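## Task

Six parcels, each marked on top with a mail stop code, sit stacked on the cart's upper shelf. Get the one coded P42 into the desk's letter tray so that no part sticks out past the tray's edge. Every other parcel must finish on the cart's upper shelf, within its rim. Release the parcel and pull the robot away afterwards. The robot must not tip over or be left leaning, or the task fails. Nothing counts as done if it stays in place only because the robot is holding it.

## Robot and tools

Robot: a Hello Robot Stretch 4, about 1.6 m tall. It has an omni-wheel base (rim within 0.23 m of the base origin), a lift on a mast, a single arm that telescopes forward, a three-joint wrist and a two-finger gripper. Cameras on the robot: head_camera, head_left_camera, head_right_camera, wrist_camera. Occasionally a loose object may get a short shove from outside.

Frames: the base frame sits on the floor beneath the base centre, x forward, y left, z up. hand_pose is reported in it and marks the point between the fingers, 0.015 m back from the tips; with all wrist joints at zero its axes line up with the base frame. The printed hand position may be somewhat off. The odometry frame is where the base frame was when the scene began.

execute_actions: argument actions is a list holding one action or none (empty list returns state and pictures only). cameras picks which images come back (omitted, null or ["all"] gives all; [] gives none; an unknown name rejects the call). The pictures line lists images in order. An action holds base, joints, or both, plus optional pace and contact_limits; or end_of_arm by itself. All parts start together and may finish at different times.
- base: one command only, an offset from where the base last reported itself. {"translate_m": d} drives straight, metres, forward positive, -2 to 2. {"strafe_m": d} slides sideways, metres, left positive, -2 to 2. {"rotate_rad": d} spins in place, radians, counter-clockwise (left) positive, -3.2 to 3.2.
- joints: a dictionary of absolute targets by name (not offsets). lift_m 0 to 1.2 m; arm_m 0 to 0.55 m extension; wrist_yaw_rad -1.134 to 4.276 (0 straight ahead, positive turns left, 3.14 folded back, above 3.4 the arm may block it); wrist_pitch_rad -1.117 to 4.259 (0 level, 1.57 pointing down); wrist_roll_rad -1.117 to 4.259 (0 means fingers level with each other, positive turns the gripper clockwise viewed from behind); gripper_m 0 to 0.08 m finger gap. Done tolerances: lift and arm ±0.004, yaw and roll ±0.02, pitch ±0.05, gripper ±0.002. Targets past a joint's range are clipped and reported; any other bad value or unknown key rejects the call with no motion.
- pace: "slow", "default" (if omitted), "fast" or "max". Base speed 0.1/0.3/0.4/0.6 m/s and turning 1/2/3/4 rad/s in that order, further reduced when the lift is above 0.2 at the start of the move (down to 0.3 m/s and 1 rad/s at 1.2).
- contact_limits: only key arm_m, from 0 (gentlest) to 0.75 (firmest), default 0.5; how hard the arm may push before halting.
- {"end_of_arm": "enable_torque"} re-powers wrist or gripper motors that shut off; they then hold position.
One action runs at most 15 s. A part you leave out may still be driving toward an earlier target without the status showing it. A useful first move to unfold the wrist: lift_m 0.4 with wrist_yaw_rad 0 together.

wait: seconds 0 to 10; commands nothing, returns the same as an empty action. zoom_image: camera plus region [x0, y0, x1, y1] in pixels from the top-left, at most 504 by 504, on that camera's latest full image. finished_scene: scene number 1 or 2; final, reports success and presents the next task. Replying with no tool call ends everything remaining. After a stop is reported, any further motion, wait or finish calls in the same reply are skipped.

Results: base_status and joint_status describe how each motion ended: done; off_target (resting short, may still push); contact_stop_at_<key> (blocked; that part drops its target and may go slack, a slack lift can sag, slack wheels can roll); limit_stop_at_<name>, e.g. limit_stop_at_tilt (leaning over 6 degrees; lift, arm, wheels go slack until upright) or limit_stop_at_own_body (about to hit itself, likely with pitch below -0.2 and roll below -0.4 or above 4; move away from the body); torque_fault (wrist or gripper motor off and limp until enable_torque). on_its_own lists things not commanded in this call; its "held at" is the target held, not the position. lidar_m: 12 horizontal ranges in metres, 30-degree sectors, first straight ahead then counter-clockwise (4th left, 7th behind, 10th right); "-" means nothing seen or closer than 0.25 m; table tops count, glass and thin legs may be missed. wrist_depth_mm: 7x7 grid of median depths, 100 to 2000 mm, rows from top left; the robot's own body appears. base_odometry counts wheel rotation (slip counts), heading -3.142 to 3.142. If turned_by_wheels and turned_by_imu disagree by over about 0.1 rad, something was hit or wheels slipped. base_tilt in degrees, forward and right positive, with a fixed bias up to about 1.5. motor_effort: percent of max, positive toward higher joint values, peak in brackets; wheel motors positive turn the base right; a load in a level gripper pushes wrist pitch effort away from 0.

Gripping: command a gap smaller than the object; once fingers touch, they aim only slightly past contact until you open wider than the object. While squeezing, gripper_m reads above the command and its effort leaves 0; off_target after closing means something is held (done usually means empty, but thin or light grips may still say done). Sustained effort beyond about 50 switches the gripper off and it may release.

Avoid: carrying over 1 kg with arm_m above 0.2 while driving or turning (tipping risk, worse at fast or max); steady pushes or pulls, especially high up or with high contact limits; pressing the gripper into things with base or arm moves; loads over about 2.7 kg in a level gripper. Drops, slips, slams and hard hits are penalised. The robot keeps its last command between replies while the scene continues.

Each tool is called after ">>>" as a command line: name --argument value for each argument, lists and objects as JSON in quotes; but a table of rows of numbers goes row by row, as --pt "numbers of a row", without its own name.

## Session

>>> execute_actions --actions '[]'

Scene clock: 0.00 s.
base_odometry: x=+0.000 y=+0.000 heading=+0.000 (m, m, rad; odometry frame)
turned_by_wheels: +0.000 (rad since the last result)
turned_by_imu: +0.000 (rad since the last result)
base_tilt: forward=+1.0 right=+0.0 (deg)
lidar_m: 1.70 1.62 2.00 1.55 1.47 1.58 1.88 1.80 1.38 1.87 1.79 1.86
base_status: not commanded
joint_positions: lift_m=+0.190 arm_m=+0.000 wrist_yaw_rad=+3.245 wrist_pitch_rad=-0.013 wrist_roll_rad=-0.001 gripper_m=+0.040
joint_status: not commanded
motor_effort: lift_m=+21 arm_m=-1 wrist_yaw_rad=-2 wrist_pitch_rad=-9 wrist_roll_rad=+0 gripper_m=+0 wheel_0=+0 wheel_1=+0 wheel_2=+1 (%)
hand_pose: x=-0.0495 y=+0.0650 z=+0.3709 quat_wxyz=(-0.052, +0.006, +0.000, +0.999) (m; base frame)
wrist_depth_mm: - - 140 - - - - / - - 138 - - - - / - - 126 207 - - - / - 108 137 277 - - - / 164 144 1863 - - - - / 186 1499 1661 1576 1576 1499 1397 / 185 235 105 991 152 - 991
pictures: head_camera, head_left_camera, head_right_camera, wrist_camera
Images, in order (width x height): head_camera 420x560, head_left_camera 420x672, head_right_camera 420x672, wrist_camera 616x392.

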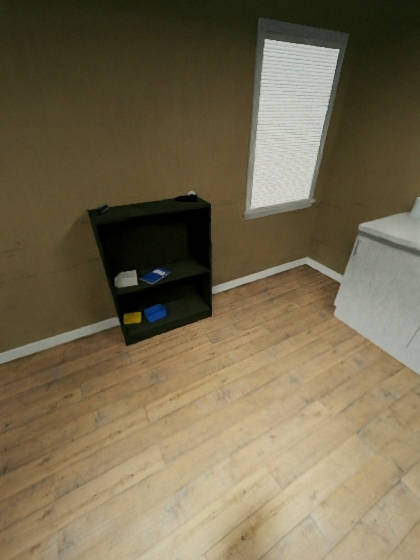

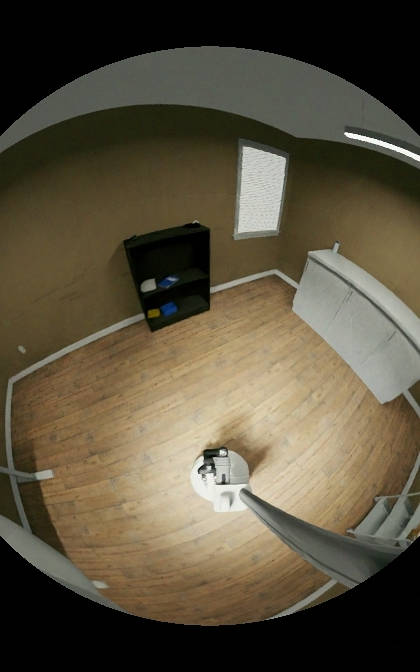

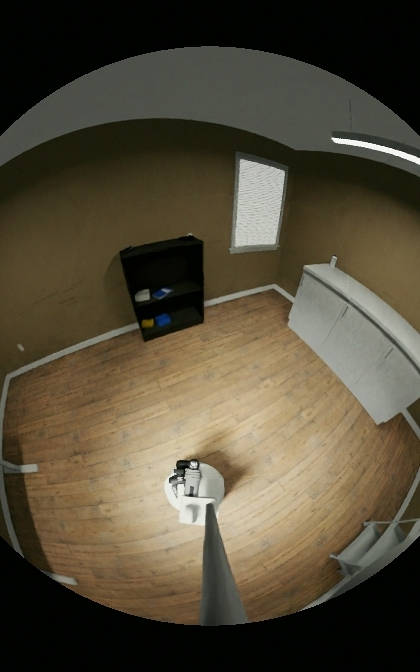

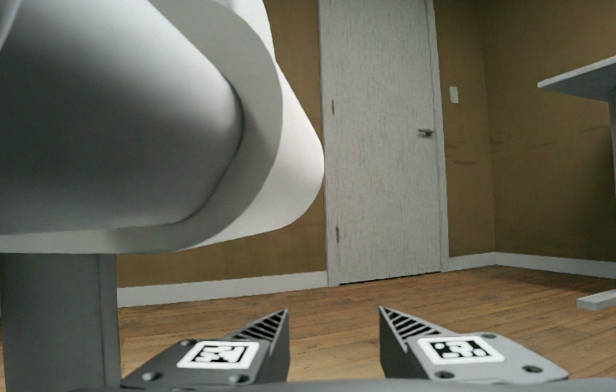

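>>> execute_actions --actions '[{"base":{"rotate_rad":-1.85},"joints":{"lift_m":0.4,"wrist_yaw_rad":0,"gripper_m":0.08},"pace":"fast"}]'

Scene clock: 13.70 s.
base_odometry: x=+0.000 y=+0.000 heading=-1.850 (m, m, rad; odometry frame)
turned_by_wheels: -1.850 (rad since the last result)
turned_by_imu: -1.830 (rad since the last result)
base_tilt: forward=+1.0 right=+0.0 (deg)
lidar_m: 1.47 1.79 1.77 2.04 1.63 1.92 2.24 1.49 1.51 2.09 1.76 1.36
base_status: done
joint_positions: lift_m=+0.400 arm_m=+0.000 wrist_yaw_rad=+0.000 wrist_pitch_rad=-0.012 wrist_roll_rad=-0.001 gripper_m=+0.080
joint_status: all done
motor_effort: lift_m=+24(26) arm_m=+0(1) wrist_yaw_rad=-3(8) wrist_pitch_rad=-8(10) wrist_roll_rad=-3(2) gripper_m=+0(1) wheel_0=+0(0) wheel_1=-1(11) wheel_2=-1(12) (%)
hand_pose: x=+0.3838 y=-0.0873 z=+0.5806 quat_wxyz=(+1.000, +0.000, -0.006, +0.000) (m; base frame)
wrist_depth_mm: 1921 - - - 1756 1499 1366 / 1983 - - - 1708 1499 1308 / 1618 - - - 1756 1499 1308 / 1366 - - - 1576 1430 1308 / 1366 - - - 1430 1336 1281 / 1366 - - - 1537 1430 1255 / 1430 110 125 1499 1336 118 -
pictures: head_camera, head_left_camera, head_right_camera, wrist_camera
Images, in order (width x height): head_camera 420x560, head_left_camera 420x672, head_right_camera 420x672, wrist_camera 616x392.

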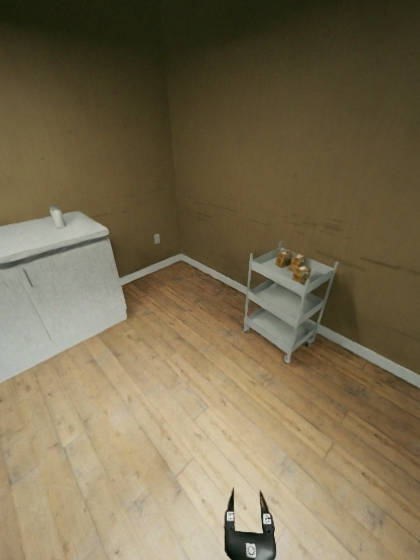

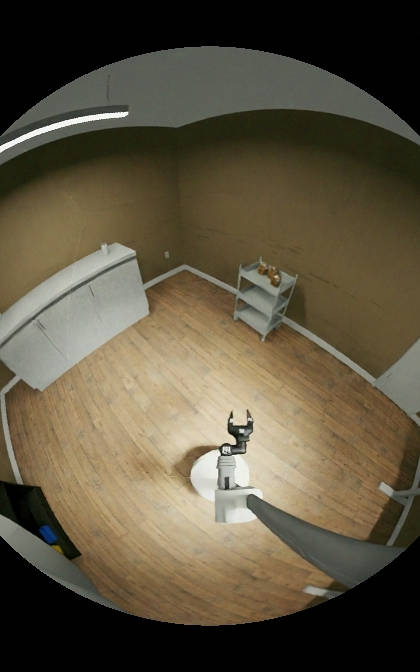

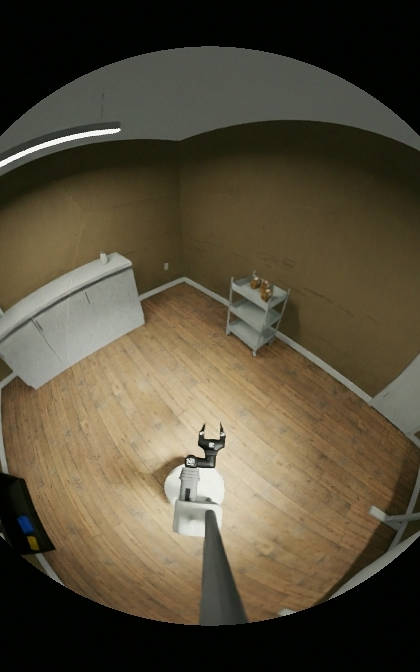

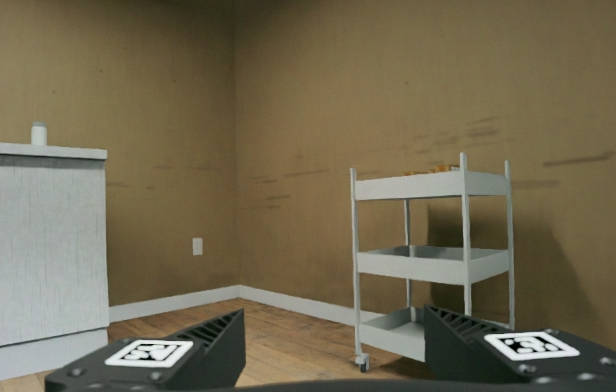

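>>> execute_actions --actions '[{"base":{"translate_m":1.2},"joints":{"lift_m":1.05,"wrist_pitch_rad":1.57},"pace":"max"}]' --cameras '[]'

>>> execute_actions --actions '[{"base":{"rotate_rad":-0.83},"joints":{"arm_m":0.35},"pace":"fast"}]' --cameras '["wrist_camera","head_right_camera"]'

Scene clock: 24.20 s.
base_odometry: x=-0.331 y=-1.153 heading=-1.850 (m, m, rad; odometry frame)
turned_by_wheels: +0.000 (rad since the last result)
turned_by_imu: -0.002 (rad since the last result)
base_tilt: forward=+1.0 right=+0.1 (deg)
lidar_m: 1.04 1.59 0.96 1.10 1.86 2.49 3.24 2.36 1.98 0.48 0.44 0.44
base_status: done
joint_positions: lift_m=+1.050 arm_m=+0.000 wrist_yaw_rad=+0.000 wrist_pitch_rad=+1.570 wrist_roll_rad=-0.001 gripper_m=+0.080
joint_status: all done
motor_effort: lift_m=+22(28) arm_m=-1(1) wrist_yaw_rad=-4(0) wrist_pitch_rad=-1(2) wrist_roll_rad=-1(3) gripper_m=+0(0) wheel_0=+0(13) wheel_1=+0(7) wheel_2=-1(17) (%)
hand_pose: x=+0.1712 y=-0.0874 z=+1.0154 quat_wxyz=(+0.707, +0.000, +0.707, +0.000) (m; base frame)
wrist_depth_mm: 1229 1182 1182 1160 1160 492 488 / 1205 1138 1205 1138 750 492 484 / 1160 1160 1160 1160 1025 750 484 / 1205 1205 1182 1118 1160 750 707 / 1182 1182 1160 946 1138 1118 1118 / 1160 1182 946 946 1118 1138 1098 / 1229 110 126 917 1138 118 -
pictures: none
No camera images: the call's "cameras" was empty. Leave "cameras" out to get every camera's image.

Scene clock: 26.00 s.
base_odometry: x=-0.331 y=-1.154 heading=-2.680 (m, m, rad; odometry frame)
turned_by_wheels: -0.830 (rad since the last result)
turned_by_imu: -0.821 (rad since the last result)
base_tilt: forward=+1.1 right=+0.0 (deg)
lidar_m: 0.42 0.45 1.24 0.98 0.96 1.31 2.54 2.60 2.51 2.35 1.40 0.45
base_status: done
joint_positions: lift_m=+1.050 arm_m=+0.349 wrist_yaw_rad=+0.000 wrist_pitch_rad=+1.570 wrist_roll_rad=-0.001 gripper_m=+0.080
joint_status: all done
motor_effort: lift_m=+22(22) arm_m=+7(5) wrist_yaw_rad=-5(3) wrist_pitch_rad=+0(2) wrist_roll_rad=+0(1) gripper_m=+0(0) wheel_0=+2(5) wheel_1=+1(9) wheel_2=+2(8) (%)
hand_pose: x=+0.5200 y=-0.0874 z=+1.0154 quat_wxyz=(+0.707, +0.000, +0.707, +0.000) (m; base frame)
wrist_depth_mm: 668 647 574 603 496 809 917 / 866 512 504 404 496 1098 1138 / 1182 508 413 500 496 1118 1118 / 1160 508 500 500 394 1138 1098 / 1205 504 504 496 492 1118 1118 / 1160 504 496 496 488 433 1098 / 1182 110 126 931 1098 118 -
pictures: head_right_camera, wrist_camera
Images, in order (width x height): head_right_camera 420x672, wrist_camera 616x392.

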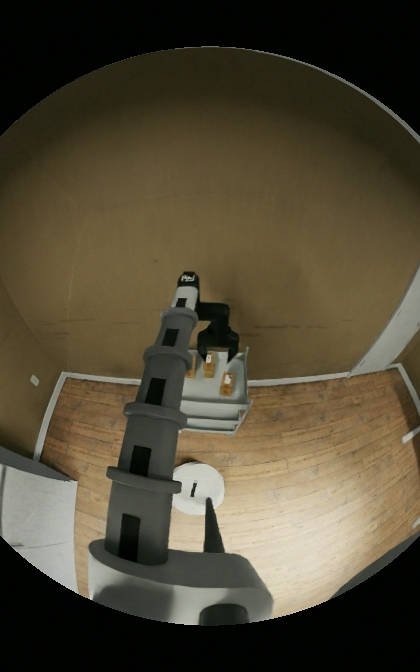

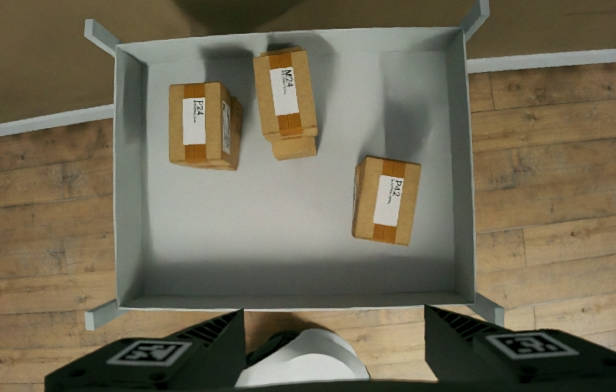

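>>> execute_actions --actions '[{"base":{"strafe_m":-0.066},"joints":{"arm_m":0.393,"lift_m":0.83,"wrist_roll_rad":0.18},"pace":"fast"}]' --cameras '["wrist_camera"]'

Scene clock: 33.83 s.
base_odometry: x=-0.360 y=-1.094 heading=-2.680 (m, m, rad; odometry frame)
turned_by_wheels: +0.000 (rad since the last result)
turned_by_imu: +0.000 (rad since the last result)
base_tilt: forward=+1.0 right=+0.0 (deg)
lidar_m: 0.42 0.46 1.25 1.02 1.05 1.42 2.53 2.58 2.44 2.29 1.42 0.45
base_status: done
joint_positions: lift_m=+0.830 arm_m=+0.392 wrist_yaw_rad=+0.000 wrist_pitch_rad=+1.570 wrist_roll_rad=+0.180 gripper_m=+0.080
joint_status: all done
motor_effort: lift_m=+17(18) arm_m=+6(8) wrist_yaw_rad=-2(4) wrist_pitch_rad=-1(2) wrist_roll_rad=-1(6) gripper_m=+0(0) wheel_0=+2(11) wheel_1=+1(7) wheel_2=+0(2) (%)
hand_pose: x=+0.5629 y=-0.0874 z=+0.7959 quat_wxyz=(+0.705, +0.063, +0.704, -0.063) (m; base frame)
wrist_depth_mm: 186 230 286 282 282 917 917 / 185 190 286 282 279 917 931 / 184 183 283 281 279 274 904 / 230 232 282 278 277 272 904 / 283 285 282 179 276 274 904 / 287 285 281 179 179 236 904 / 286 110 125 179 178 118 -
pictures: wrist_camera
Images, in order (width x height): wrist_camera 616x392.

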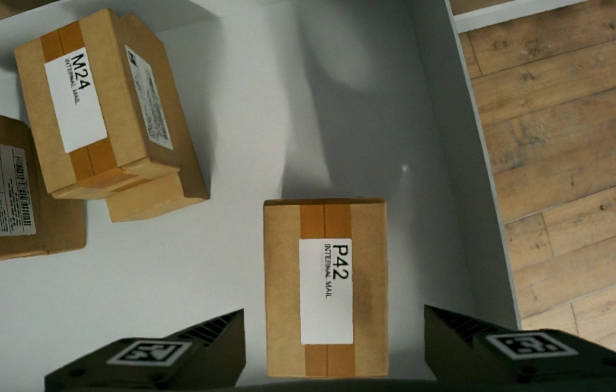

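>>> execute_actions --actions '[{"base":{"strafe_m":0.003},"joints":{"lift_m":0.775,"wrist_roll_rad":0.19},"pace":"fast"}]' --cameras '[]'

>>> execute_actions --actions '[{"joints":{"gripper_m":0.05},"pace":"fast"}]' --cameras '["wrist_camera"]'

>>> execute_actions --actions '[{"joints":{"lift_m":0.86},"pace":"fast"}]' --cameras '[]'

>>> execute_actions --actions '[{"base":{"rotate_rad":-1.9},"joints":{"arm_m":0.0,"lift_m":0.9,"wrist_roll_rad":0},"pace":"fast"}]'

Scene clock: 40.93 s.
base_odometry: x=-0.359 y=-1.097 heading=-2.680 (m, m, rad; odometry frame)
turned_by_wheels: +0.000 (rad since the last result)
turned_by_imu: -0.001 (rad since the last result)
base_tilt: forward=+1.1 right=+0.0 (deg)
lidar_m: 0.42 0.43 1.24 1.03 1.05 1.39 2.52 2.58 2.46 2.30 1.42 0.46
base_status: done
joint_positions: lift_m=+0.775 arm_m=+0.392 wrist_yaw_rad=+0.000 wrist_pitch_rad=+1.570 wrist_roll_rad=+0.190 gripper_m=+0.080
joint_status: all done
motor_effort: lift_m=+17(19) arm_m=+6(6) wrist_yaw_rad=-1(1) wrist_pitch_rad=-1(0) wrist_roll_rad=-1(1) gripper_m=+0(0) wheel_0=-1(6) wheel_1=+0(6) wheel_2=+0(0) (%)
hand_pose: x=+0.5630 y=-0.0874 z=+0.7408 quat_wxyz=(+0.704, +0.067, +0.704, -0.067) (m; base frame)
wrist_depth_mm: 130 222 230 228 226 191 866 / 129 199 230 227 226 194 878 / 129 170 229 226 223 211 866 / 178 180 227 129 223 221 842 / 231 229 227 125 124 221 181 / 230 229 226 125 124 220 - / 230 110 125 124 123 118 -
pictures: none
No camera images: the call's "cameras" was empty. Leave "cameras" out to get every camera's image.

Scene clock: 41.97 s.
base_odometry: x=-0.359 y=-1.097 heading=-2.680 (m, m, rad; odometry frame)
turned_by_wheels: +0.000 (rad since the last result)
turned_by_imu: +0.000 (rad since the last result)
base_tilt: forward=+1.0 right=+0.0 (deg)
lidar_m: 0.42 0.44 1.27 1.05 1.03 1.40 2.57 2.58 2.47 2.30 1.42 0.44
base_status: not commanded
joint_positions: lift_m=+0.775 arm_m=+0.392 wrist_yaw_rad=+0.000 wrist_pitch_rad=+1.570 wrist_roll_rad=+0.190 gripper_m=+0.059
joint_status: gripper_m off_target (ended at +0.059, target +0.050)
on_its_own: gripper_m is held at +0.054, not at your +0.050, by its contact guard: the fingers met something
motor_effort: lift_m=+17(17) arm_m=+6(6) wrist_yaw_rad=-2(2) wrist_pitch_rad=-1(1) wrist_roll_rad=+0(0) gripper_m=-37(38) wheel_0=-1(1) wheel_1=+0(0) wheel_2=+0(0) (%)
hand_pose: x=+0.5630 y=-0.0874 z=+0.7408 quat_wxyz=(+0.704, +0.067, +0.704, -0.067) (m; base frame)
wrist_depth_mm: 130 222 230 229 226 190 866 / 129 199 229 227 225 195 866 / 128 169 229 225 224 209 866 / 178 180 227 129 222 221 866 / 231 229 227 125 124 220 180 / 230 229 227 125 124 219 183 / 229 228 110 124 123 - -
pictures: wrist_camera
Images, in order (width x height): wrist_camera 616x392.

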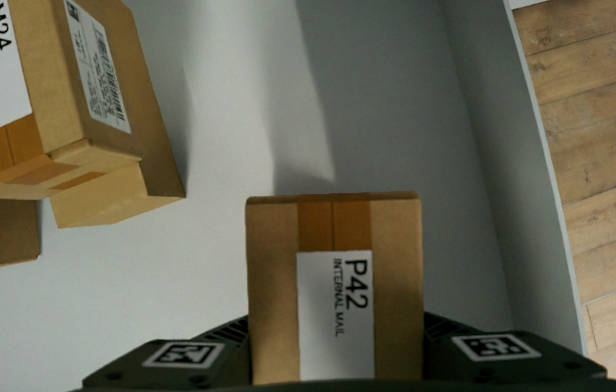

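Scene clock: 43.07 s.
base_odometry: x=-0.359 y=-1.097 heading=-2.680 (m, m, rad; odometry frame)
turned_by_wheels: +0.000 (rad since the last result)
turned_by_imu: +0.000 (rad since the last result)
base_tilt: forward=+1.0 right=+0.0 (deg)
lidar_m: 0.43 0.45 1.24 1.04 1.05 1.40 2.56 2.59 2.45 2.30 1.43 0.46
base_status: not commanded
joint_positions: lift_m=+0.860 arm_m=+0.392 wrist_yaw_rad=+0.000 wrist_pitch_rad=+1.570 wrist_roll_rad=+0.190 gripper_m=+0.059
joint_status: all done
on_its_own: gripper_m is held at +0.054, not at your +0.050, by its contact guard: the fingers met something
motor_effort: lift_m=+24(27) arm_m=+6(6) wrist_yaw_rad=-3(2) wrist_pitch_rad=-1(1) wrist_roll_rad=-1(1) gripper_m=-37(37) wheel_0=+0(1) wheel_1=+0(0) wheel_2=+0(0) (%)
hand_pose: x=+0.5630 y=-0.0874 z=+0.8252 quat_wxyz=(+0.704, +0.067, +0.704, -0.067) (m; base frame)
wrist_depth_mm: 272 263 314 314 307 960 946 / 276 214 314 312 307 946 960 / 245 212 312 307 307 946 946 / 248 256 314 129 304 946 917 / 274 315 309 125 124 303 931 / 315 314 309 124 124 291 917 / 314 310 110 124 123 - -
pictures: none
No camera images: the call's "cameras" was empty. Leave "cameras" out to get every camera's image.

Scene clock: 45.30 s.
base_odometry: x=-0.359 y=-1.097 heading=+1.704 (m, m, rad; odometry frame)
turned_by_wheels: -1.900 (rad since the last result)
turned_by_imu: -1.880 (rad since the last result)
base_tilt: forward=+1.0 right=+0.0 (deg)
lidar_m: 2.29 2.30 1.21 0.43 0.43 0.49 1.57 1.05 1.15 1.77 2.48 3.02
base_status: done
joint_positions: lift_m=+0.900 arm_m=+0.001 wrist_yaw_rad=+0.000 wrist_pitch_rad=+1.570 wrist_roll_rad=+0.000 gripper_m=+0.059
joint_status: all done
on_its_own: gripper_m is held at +0.054, not at your +0.050, by its contact guard: the fingers met something
motor_effort: lift_m=+24(29) arm_m=-6(6) wrist_yaw_rad=-2(4) wrist_pitch_rad=-2(1) wrist_roll_rad=-3(8) gripper_m=-37(37) wheel_0=+3(8) wheel_1=+1(6) wheel_2=+2(12) (%)
hand_pose: x=+0.1721 y=-0.0874 z=+0.8652 quat_wxyz=(+0.707, +0.000, +0.707, +0.000) (m; base frame)
wrist_depth_mm: 1042 1060 1042 1008 1008 1008 991 / 1025 1025 1042 1008 1025 976 991 / 1060 1025 1025 991 991 991 976 / 1042 1025 1008 129 976 976 976 / 1042 1042 798 125 124 976 976 / 878 1008 788 125 124 960 976 / 891 831 110 124 123 - -
pictures: head_camera, head_left_camera, head_right_camera, wrist_camera
Images, in order (width x height): head_camera 420x560, head_left_camera 420x672, head_right_camera 420x672, wrist_camera 616x392.

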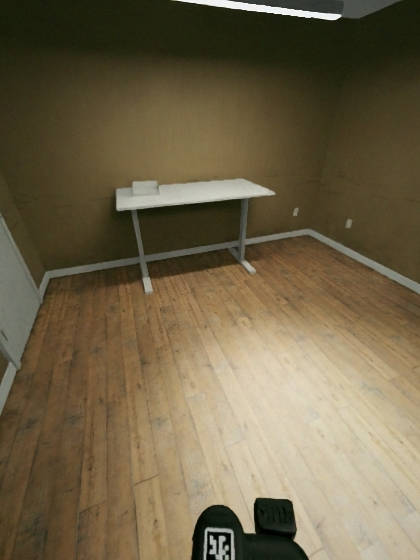

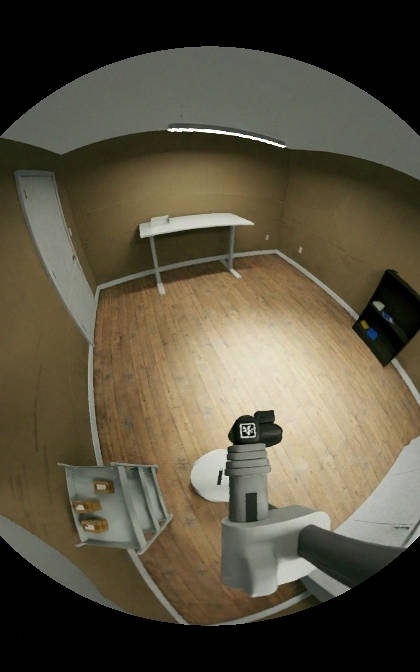

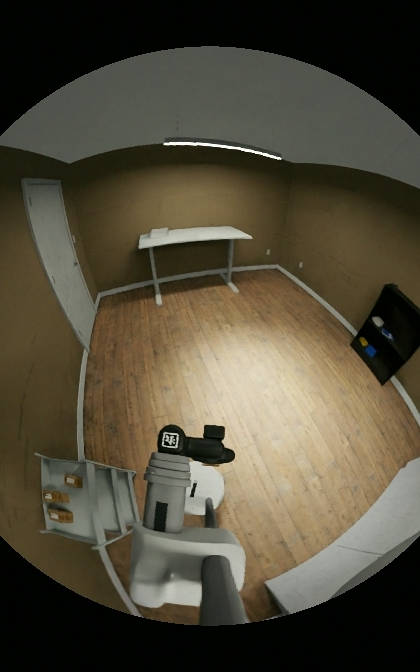

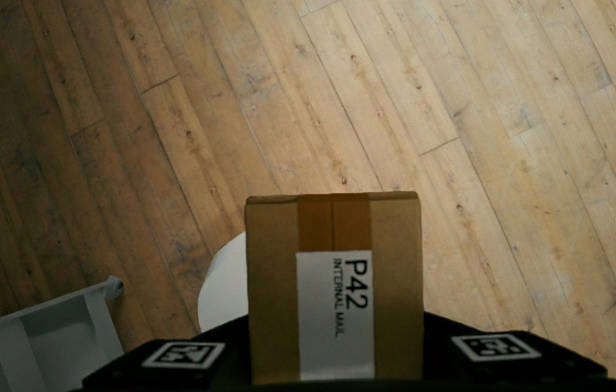

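>>> execute_actions --actions '[{"base":{"rotate_rad":0.1},"joints":{"lift_m":0.8},"pace":"fast"}]' --cameras '[]'

>>> execute_actions --actions '[{"base":{"translate_m":2.0},"joints":{"lift_m":1.2},"pace":"max"}]'

Scene clock: 53.50 s.
base_odometry: x=-0.359 y=-1.097 heading=+1.804 (m, m, rad; odometry frame)
turned_by_wheels: +0.099 (rad since the last result)
turned_by_imu: +0.098 (rad since the last result)
base_tilt: forward=+1.0 right=+0.0 (deg)
lidar_m: 2.27 1.90 1.10 0.40 0.43 1.04 1.65 1.03 1.19 2.05 2.49 2.68
base_status: done
joint_positions: lift_m=+0.800 arm_m=+0.001 wrist_yaw_rad=+0.000 wrist_pitch_rad=+1.570 wrist_roll_rad=+0.000 gripper_m=+0.059
joint_status: all done
on_its_own: gripper_m is held at +0.054, not at your +0.050, by its contact guard: the fingers met something
motor_effort: lift_m=+17(20) arm_m=-6(6) wrist_yaw_rad=-3(2) wrist_pitch_rad=-2(2) wrist_roll_rad=-3(4) gripper_m=-37(37) wheel_0=-2(12) wheel_1=-2(3) wheel_2=-3(7) (%)
hand_pose: x=+0.1722 y=-0.0874 z=+0.7658 quat_wxyz=(+0.707, +0.000, +0.707, +0.000) (m; base frame)
wrist_depth_mm: 931 931 946 931 904 904 891 / 946 946 917 904 904 891 878 / 946 917 917 917 891 904 878 / 946 931 931 129 891 878 878 / 931 931 707 125 124 891 891 / 788 931 707 125 124 878 878 / 798 788 110 124 123 - -
pictures: none
No camera images: the call's "cameras" was empty. Leave "cameras" out to get every camera's image.

Scene clock: 59.73 s.
base_odometry: x=-0.820 y=+0.849 heading=+1.804 (m, m, rad; odometry frame)
turned_by_wheels: +0.000 (rad since the last result)
turned_by_imu: -0.003 (rad since the last result)
base_tilt: forward=+1.0 right=+0.0 (deg)
lidar_m: 0.36 0.35 0.39 1.46 1.46 1.71 1.98 2.96 2.30 2.26 0.78 0.43
base_status: done
joint_positions: lift_m=+1.200 arm_m=+0.001 wrist_yaw_rad=+0.000 wrist_pitch_rad=+1.570 wrist_roll_rad=+0.000 gripper_m=+0.059
joint_status: all done
on_its_own: gripper_m is held at +0.054, not at your +0.050, by its contact guard: the fingers met something
motor_effort: lift_m=+23(30) arm_m=-6(6) wrist_yaw_rad=-4(2) wrist_pitch_rad=+0(3) wrist_roll_rad=-2(2) gripper_m=-37(37) wheel_0=+1(10) wheel_1=+1(10) wheel_2=+2(14) (%)
hand_pose: x=+0.1721 y=-0.0874 z=+1.1654 quat_wxyz=(+0.707, +0.000, +0.707, +0.000) (m; base frame)
wrist_depth_mm: 377 377 373 854 1281 1308 1255 / 379 373 1308 1281 1281 1308 1255 / 1308 1308 1308 1281 1281 1308 1281 / 1336 1308 1308 129 1255 1281 1255 / 1308 1336 1308 125 124 1281 1229 / 1366 1336 1255 125 124 1281 1229 / 1336 1308 110 124 123 - -
pictures: head_camera, head_left_camera, head_right_camera, wrist_camera
Images, in order (width x height): head_camera 420x560, head_left_camera 420x672, head_right_camera 420x672, wrist_camera 616x392.

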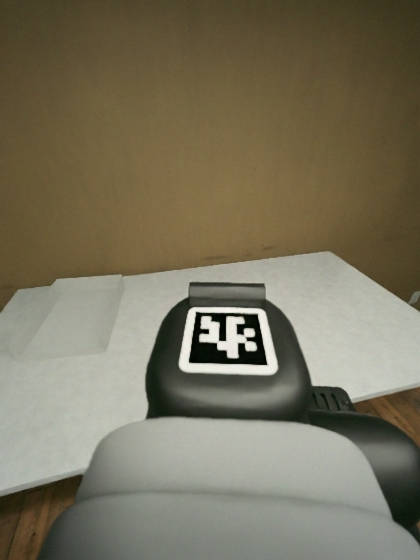

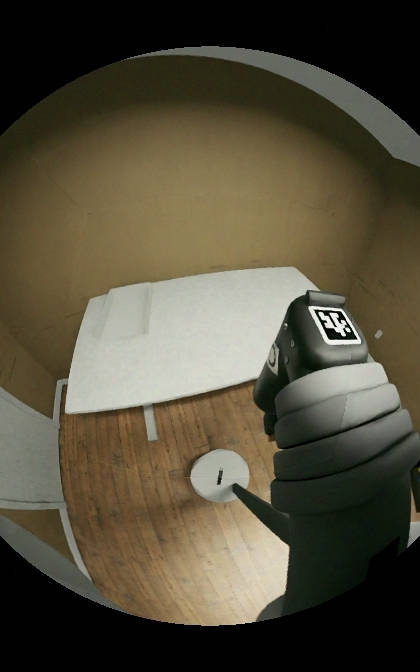

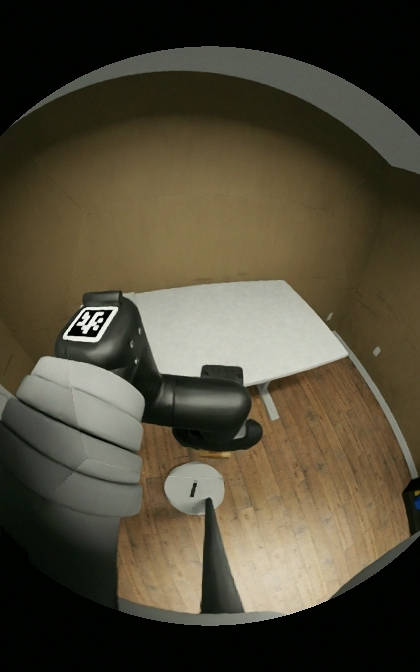

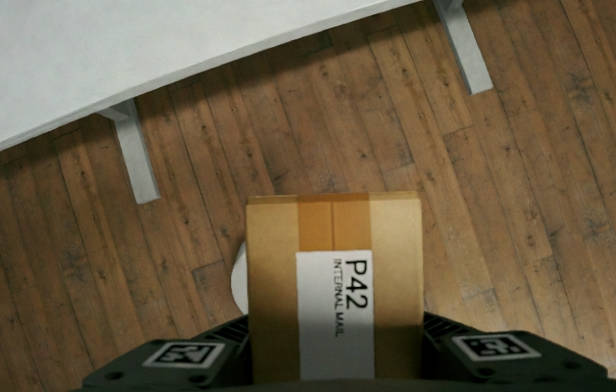

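>>> execute_actions --actions '[{"base":{"rotate_rad":0.72},"joints":{"arm_m":0.3,"wrist_roll_rad":0.5},"pace":"fast"}]' --cameras '[]'

>>> execute_actions --actions '[{"base":{"translate_m":0.15},"joints":{"arm_m":0.45},"pace":"fast"}]' --cameras '["wrist_camera","head_right_camera","head_left_camera"]'

Scene clock: 67.67 s.
base_odometry: x=-0.820 y=+0.849 heading=+2.523 (m, m, rad; odometry frame)
turned_by_wheels: +0.719 (rad since the last result)
turned_by_imu: +0.711 (rad since the last result)
base_tilt: forward=+1.0 right=+0.0 (deg)
lidar_m: 0.34 0.48 1.46 1.51 1.95 2.94 3.00 2.32 2.21 0.58 0.36 0.33
base_status: done
joint_positions: lift_m=+1.200 arm_m=+0.299 wrist_yaw_rad=+0.000 wrist_pitch_rad=+1.570 wrist_roll_rad=+0.500 gripper_m=+0.059
joint_status: all done
on_its_own: gripper_m is held at +0.054, not at your +0.050, by its contact guard: the fingers met something
motor_effort: lift_m=+23(23) arm_m=+6(3) wrist_yaw_rad=+0(3) wrist_pitch_rad=-1(2) wrist_roll_rad=-2(3) gripper_m=-37(37) wheel_0=-2(7) wheel_1=-3(5) wheel_2=-4(9) (%)
hand_pose: x=+0.4700 y=-0.0874 z=+1.1654 quat_wxyz=(+0.686, +0.175, +0.685, -0.175) (m; base frame)
wrist_depth_mm: 373 370 368 366 364 359 355 / 377 373 368 366 364 357 357 / 373 366 368 362 357 359 355 / 370 368 366 129 355 357 353 / 370 366 362 125 124 355 351 / 368 364 359 124 124 353 349 / 366 364 111 124 123 - -
pictures: none
No camera images: the call's "cameras" was empty. Leave "cameras" out to get every camera's image.

Scene clock: 69.50 s.
base_odometry: x=-0.942 y=+0.936 heading=+2.523 (m, m, rad; odometry frame)
turned_by_wheels: +0.000 (rad since the last result)
turned_by_imu: +0.000 (rad since the last result)
base_tilt: forward=+1.0 right=-0.1 (deg)
lidar_m: 0.25 0.30 1.40 1.43 1.91 3.05 3.13 2.43 2.30 0.37 0.25 0.25
base_status: done
joint_positions: lift_m=+1.200 arm_m=+0.449 wrist_yaw_rad=+0.000 wrist_pitch_rad=+1.570 wrist_roll_rad=+0.500 gripper_m=+0.059
joint_status: all done
on_its_own: gripper_m is held at +0.054, not at your +0.050, by its contact guard: the fingers met something
motor_effort: lift_m=+23(23) arm_m=+6(7) wrist_yaw_rad=-2(2) wrist_pitch_rad=+0(3) wrist_roll_rad=-1(0) gripper_m=-37(37) wheel_0=+2(3) wheel_1=+1(11) wheel_2=-2(13) (%)
hand_pose: x=+0.6200 y=-0.0874 z=+1.1654 quat_wxyz=(+0.685, +0.175, +0.685, -0.175) (m; base frame)
wrist_depth_mm: 377 366 368 364 362 357 359 / 373 366 364 362 357 357 357 / 370 364 362 359 355 355 355 / 370 362 359 129 294 355 351 / 370 359 362 125 124 353 351 / 368 366 359 124 124 351 349 / 364 364 110 124 123 - -
pictures: head_left_camera, head_right_camera, wrist_camera
Images, in order (width x height): head_left_camera 420x672, head_right_camera 420x672, wrist_camera 616x392.

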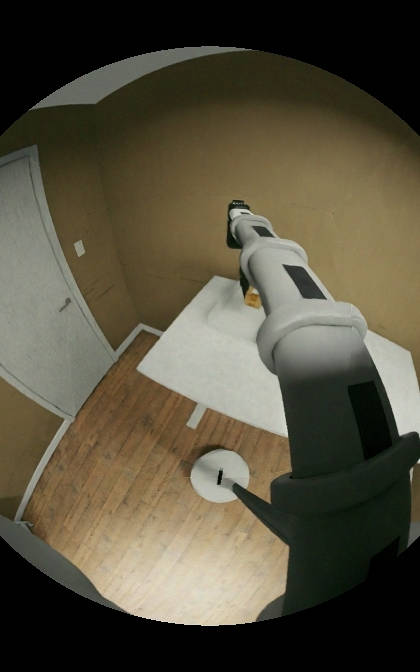

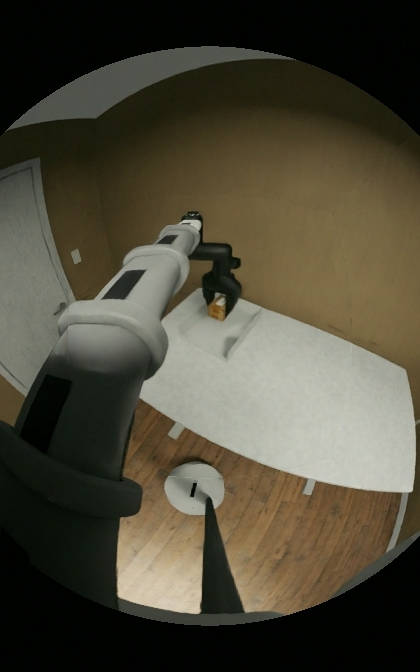

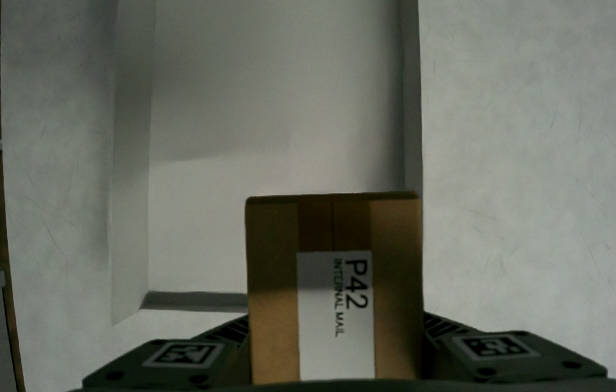

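>>> execute_actions --actions '[{"joints":{"arm_m":0.55,"lift_m":1.03,"wrist_roll_rad":0.54},"pace":"fast"}]' --cameras '["wrist_camera"]'

Scene clock: 74.97 s.
base_odometry: x=-0.942 y=+0.936 heading=+2.523 (m, m, rad; odometry frame)
turned_by_wheels: +0.000 (rad since the last result)
turned_by_imu: -0.001 (rad since the last result)
base_tilt: forward=+1.1 right=+0.0 (deg)
lidar_m: 0.25 0.32 1.40 1.41 1.88 3.07 3.15 2.46 2.28 0.33 0.25 0.25
base_status: not commanded
joint_positions: lift_m=+1.030 arm_m=+0.549 wrist_yaw_rad=+0.000 wrist_pitch_rad=+1.570 wrist_roll_rad=+0.540 gripper_m=+0.059
joint_status: all done
on_its_own: gripper_m is held at +0.054, not at your +0.050, by its contact guard: the fingers met something
motor_effort: lift_m=+17(19) arm_m=+6(9) wrist_yaw_rad=-4(2) wrist_pitch_rad=-1(2) wrist_roll_rad=+0(2) gripper_m=-37(37) wheel_0=+2(2) wheel_1=+2(1) wheel_2=-1(2) (%)
hand_pose: x=+0.7200 y=-0.0874 z=+0.9958 quat_wxyz=(+0.682, +0.189, +0.681, -0.188) (m; base frame)
wrist_depth_mm: 163 195 193 191 190 189 - / 164 194 192 190 190 188 187 / 164 193 191 190 189 187 185 / 163 193 191 129 187 187 185 / 161 191 190 125 124 186 185 / 158 191 190 124 124 185 183 / 157 185 110 124 123 - -
pictures: wrist_camera
Images, in order (width x height): wrist_camera 616x392.

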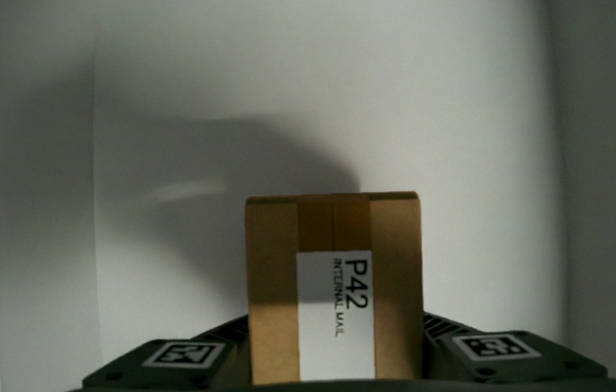

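>>> execute_actions --actions '[{"joints":{"lift_m":1.018}}]' --cameras '[]'

>>> execute_actions --actions '[{"pace":"fast","joints":{"gripper_m":0.075}}]' --cameras '[]'

>>> execute_actions --actions '[{"pace":"fast","joints":{"lift_m":1.09}}]' --cameras '[]'

>>> execute_actions --actions '[{"base":{"translate_m":-0.2},"pace":"fast","joints":{"lift_m":1.15,"arm_m":0.0}}]' --cameras '["head_left_camera","head_right_camera"]'

Scene clock: 83.73 s.
base_odometry: x=-0.942 y=+0.936 heading=+2.523 (m, m, rad; odometry frame)
turned_by_wheels: +0.000 (rad since the last result)
turned_by_imu: -0.001 (rad since the last result)
base_tilt: forward=+1.0 right=+0.1 (deg)
lidar_m: 0.25 0.30 1.39 1.43 1.86 3.04 3.15 2.44 2.30 0.36 0.25 0.25
base_status: not commanded
joint_positions: lift_m=+1.018 arm_m=+0.549 wrist_yaw_rad=+0.000 wrist_pitch_rad=+1.570 wrist_roll_rad=+0.540 gripper_m=+0.059
joint_status: all done
on_its_own: gripper_m is held at +0.054, not at your +0.050, by its contact guard: the fingers met something
motor_effort: lift_m=+17(16) arm_m=+6(7) wrist_yaw_rad=-1(1) wrist_pitch_rad=-1(0) wrist_roll_rad=-1(2) gripper_m=-38(38) wheel_0=+2(2) wheel_1=+2(2) wheel_2=-2(2) (%)
hand_pose: x=+0.7200 y=-0.0874 z=+0.9838 quat_wxyz=(+0.682, +0.189, +0.681, -0.188) (m; base frame)
wrist_depth_mm: 164 183 181 179 178 177 - / 164 182 181 179 177 176 175 / 164 182 179 178 177 176 175 / 163 180 179 129 176 174 174 / 161 179 178 125 124 174 173 / 159 179 178 125 124 173 172 / 157 179 110 124 123 - -
pictures: none
No camera images: the call's "cameras" was empty. Leave "cameras" out to get every camera's image.

Scene clock: 84.57 s.
base_odometry: x=-0.942 y=+0.936 heading=+2.523 (m, m, rad; odometry frame)
turned_by_wheels: +0.000 (rad since the last result)
turned_by_imu: +0.000 (rad since the last result)
base_tilt: forward=+1.0 right=+0.1 (deg)
lidar_m: 0.25 0.30 1.41 1.43 1.88 3.07 3.14 2.44 2.29 0.37 0.25 0.25
base_status: not commanded
joint_positions: lift_m=+1.018 arm_m=+0.549 wrist_yaw_rad=+0.000 wrist_pitch_rad=+1.570 wrist_roll_rad=+0.540 gripper_m=+0.075
joint_status: all done
motor_effort: lift_m=+17(17) arm_m=+6(6) wrist_yaw_rad=-2(4) wrist_pitch_rad=-1(1) wrist_roll_rad=+0(3) gripper_m=+0(37) wheel_0=+2(2) wheel_1=+2(2) wheel_2=-1(2) (%)
hand_pose: x=+0.7200 y=-0.0874 z=+0.9838 quat_wxyz=(+0.682, +0.189, +0.681, -0.188) (m; base frame)
wrist_depth_mm: 163 183 181 180 178 177 - / 164 182 180 180 178 177 175 / 164 181 180 178 177 176 175 / 163 181 179 131 175 176 175 / 162 180 178 127 126 175 174 / 158 180 178 127 126 173 - / 156 110 126 127 126 111 -
pictures: none
No camera images: the call's "cameras" was empty. Leave "cameras" out to get every camera's image.

Scene clock: 85.60 s.
base_odometry: x=-0.942 y=+0.936 heading=+2.523 (m, m, rad; odometry frame)
turned_by_wheels: +0.000 (rad since the last result)
turned_by_imu: +0.000 (rad since the last result)
base_tilt: forward=+1.1 right=+0.0 (deg)
lidar_m: 0.25 0.30 1.39 1.45 1.91 3.06 3.13 2.43 2.30 0.36 0.25 0.25
base_status: not commanded
joint_positions: lift_m=+1.090 arm_m=+0.549 wrist_yaw_rad=+0.000 wrist_pitch_rad=+1.570 wrist_roll_rad=+0.540 gripper_m=+0.075
joint_status: all done
motor_effort: lift_m=+24(23) arm_m=+6(7) wrist_yaw_rad=-3(1) wrist_pitch_rad=+0(1) wrist_roll_rad=-1(1) gripper_m=+0(1) wheel_0=+2(2) wheel_1=+2(2) wheel_2=-1(2) (%)
hand_pose: x=+0.7200 y=-0.0874 z=+1.0552 quat_wxyz=(+0.682, +0.189, +0.681, -0.188) (m; base frame)
wrist_depth_mm: 262 237 254 252 250 249 - / 259 239 253 252 250 246 202 / 258 237 253 249 248 246 200 / 257 236 250 249 246 246 202 / 257 233 251 199 245 244 204 / 255 229 249 198 196 242 - / 255 110 127 247 242 111 -
pictures: none
No camera images: the call's "cameras" was empty. Leave "cameras" out to get every camera's image.

Scene clock: 87.80 s.
base_odometry: x=-0.780 y=+0.820 heading=+2.523 (m, m, rad; odometry frame)
turned_by_wheels: +0.000 (rad since the last result)
turned_by_imu: +0.000 (rad since the last result)
base_tilt: forward=+1.0 right=+0.0 (deg)
lidar_m: 0.37 0.55 1.49 1.53 1.92 2.88 2.96 2.27 2.21 0.67 0.44 0.38
base_status: done
joint_positions: lift_m=+1.150 arm_m=+0.001 wrist_yaw_rad=+0.000 wrist_pitch_rad=+1.570 wrist_roll_rad=+0.540 gripper_m=+0.075
joint_status: all done
motor_effort: lift_m=+24(29) arm_m=-6(6) wrist_yaw_rad=-1(3) wrist_pitch_rad=-2(3) wrist_roll_rad=-2(2) gripper_m=+1(0) wheel_0=-2(8) wheel_1=-1(8) wheel_2=+0(11) (%)
hand_pose: x=+0.1721 y=-0.0874 z=+1.1152 quat_wxyz=(+0.682, +0.189, +0.681, -0.189) (m; base frame)
wrist_depth_mm: 324 324 334 1255 1255 1255 1255 / 1255 1336 1281 1281 1255 1255 1182 / 1281 1255 1255 1255 1205 1229 1229 / 1281 1281 1255 1255 1255 1205 1229 / 1255 1255 1281 1042 1229 1229 1205 / 1281 1255 1281 1042 1025 1205 1182 / 1308 110 128 1205 831 111 -
pictures: head_left_camera, head_right_camera
Images, in order (width x height): head_left_camera 420x672, head_right_camera 420x672.

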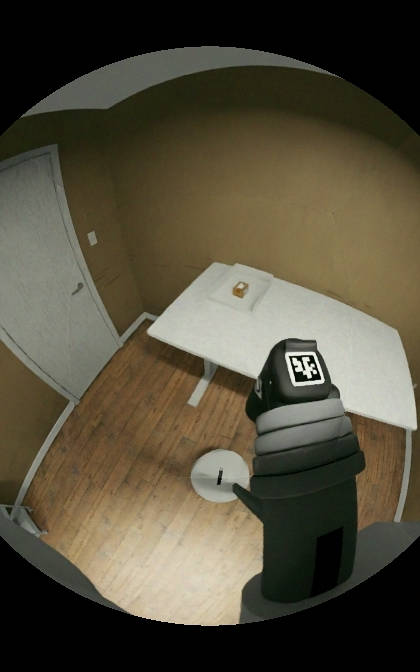

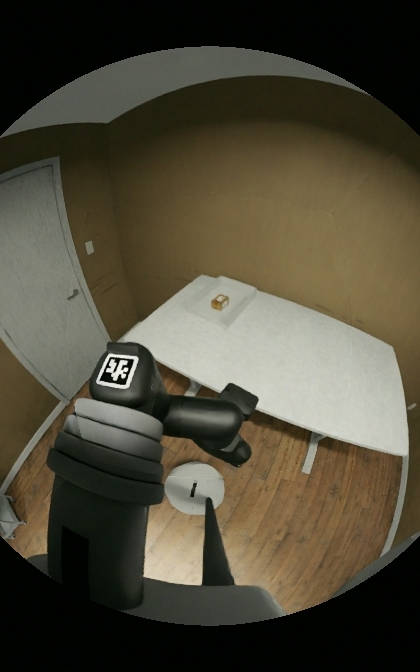

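>>> finished_scene --scene 2

The scene is finished: the task was done.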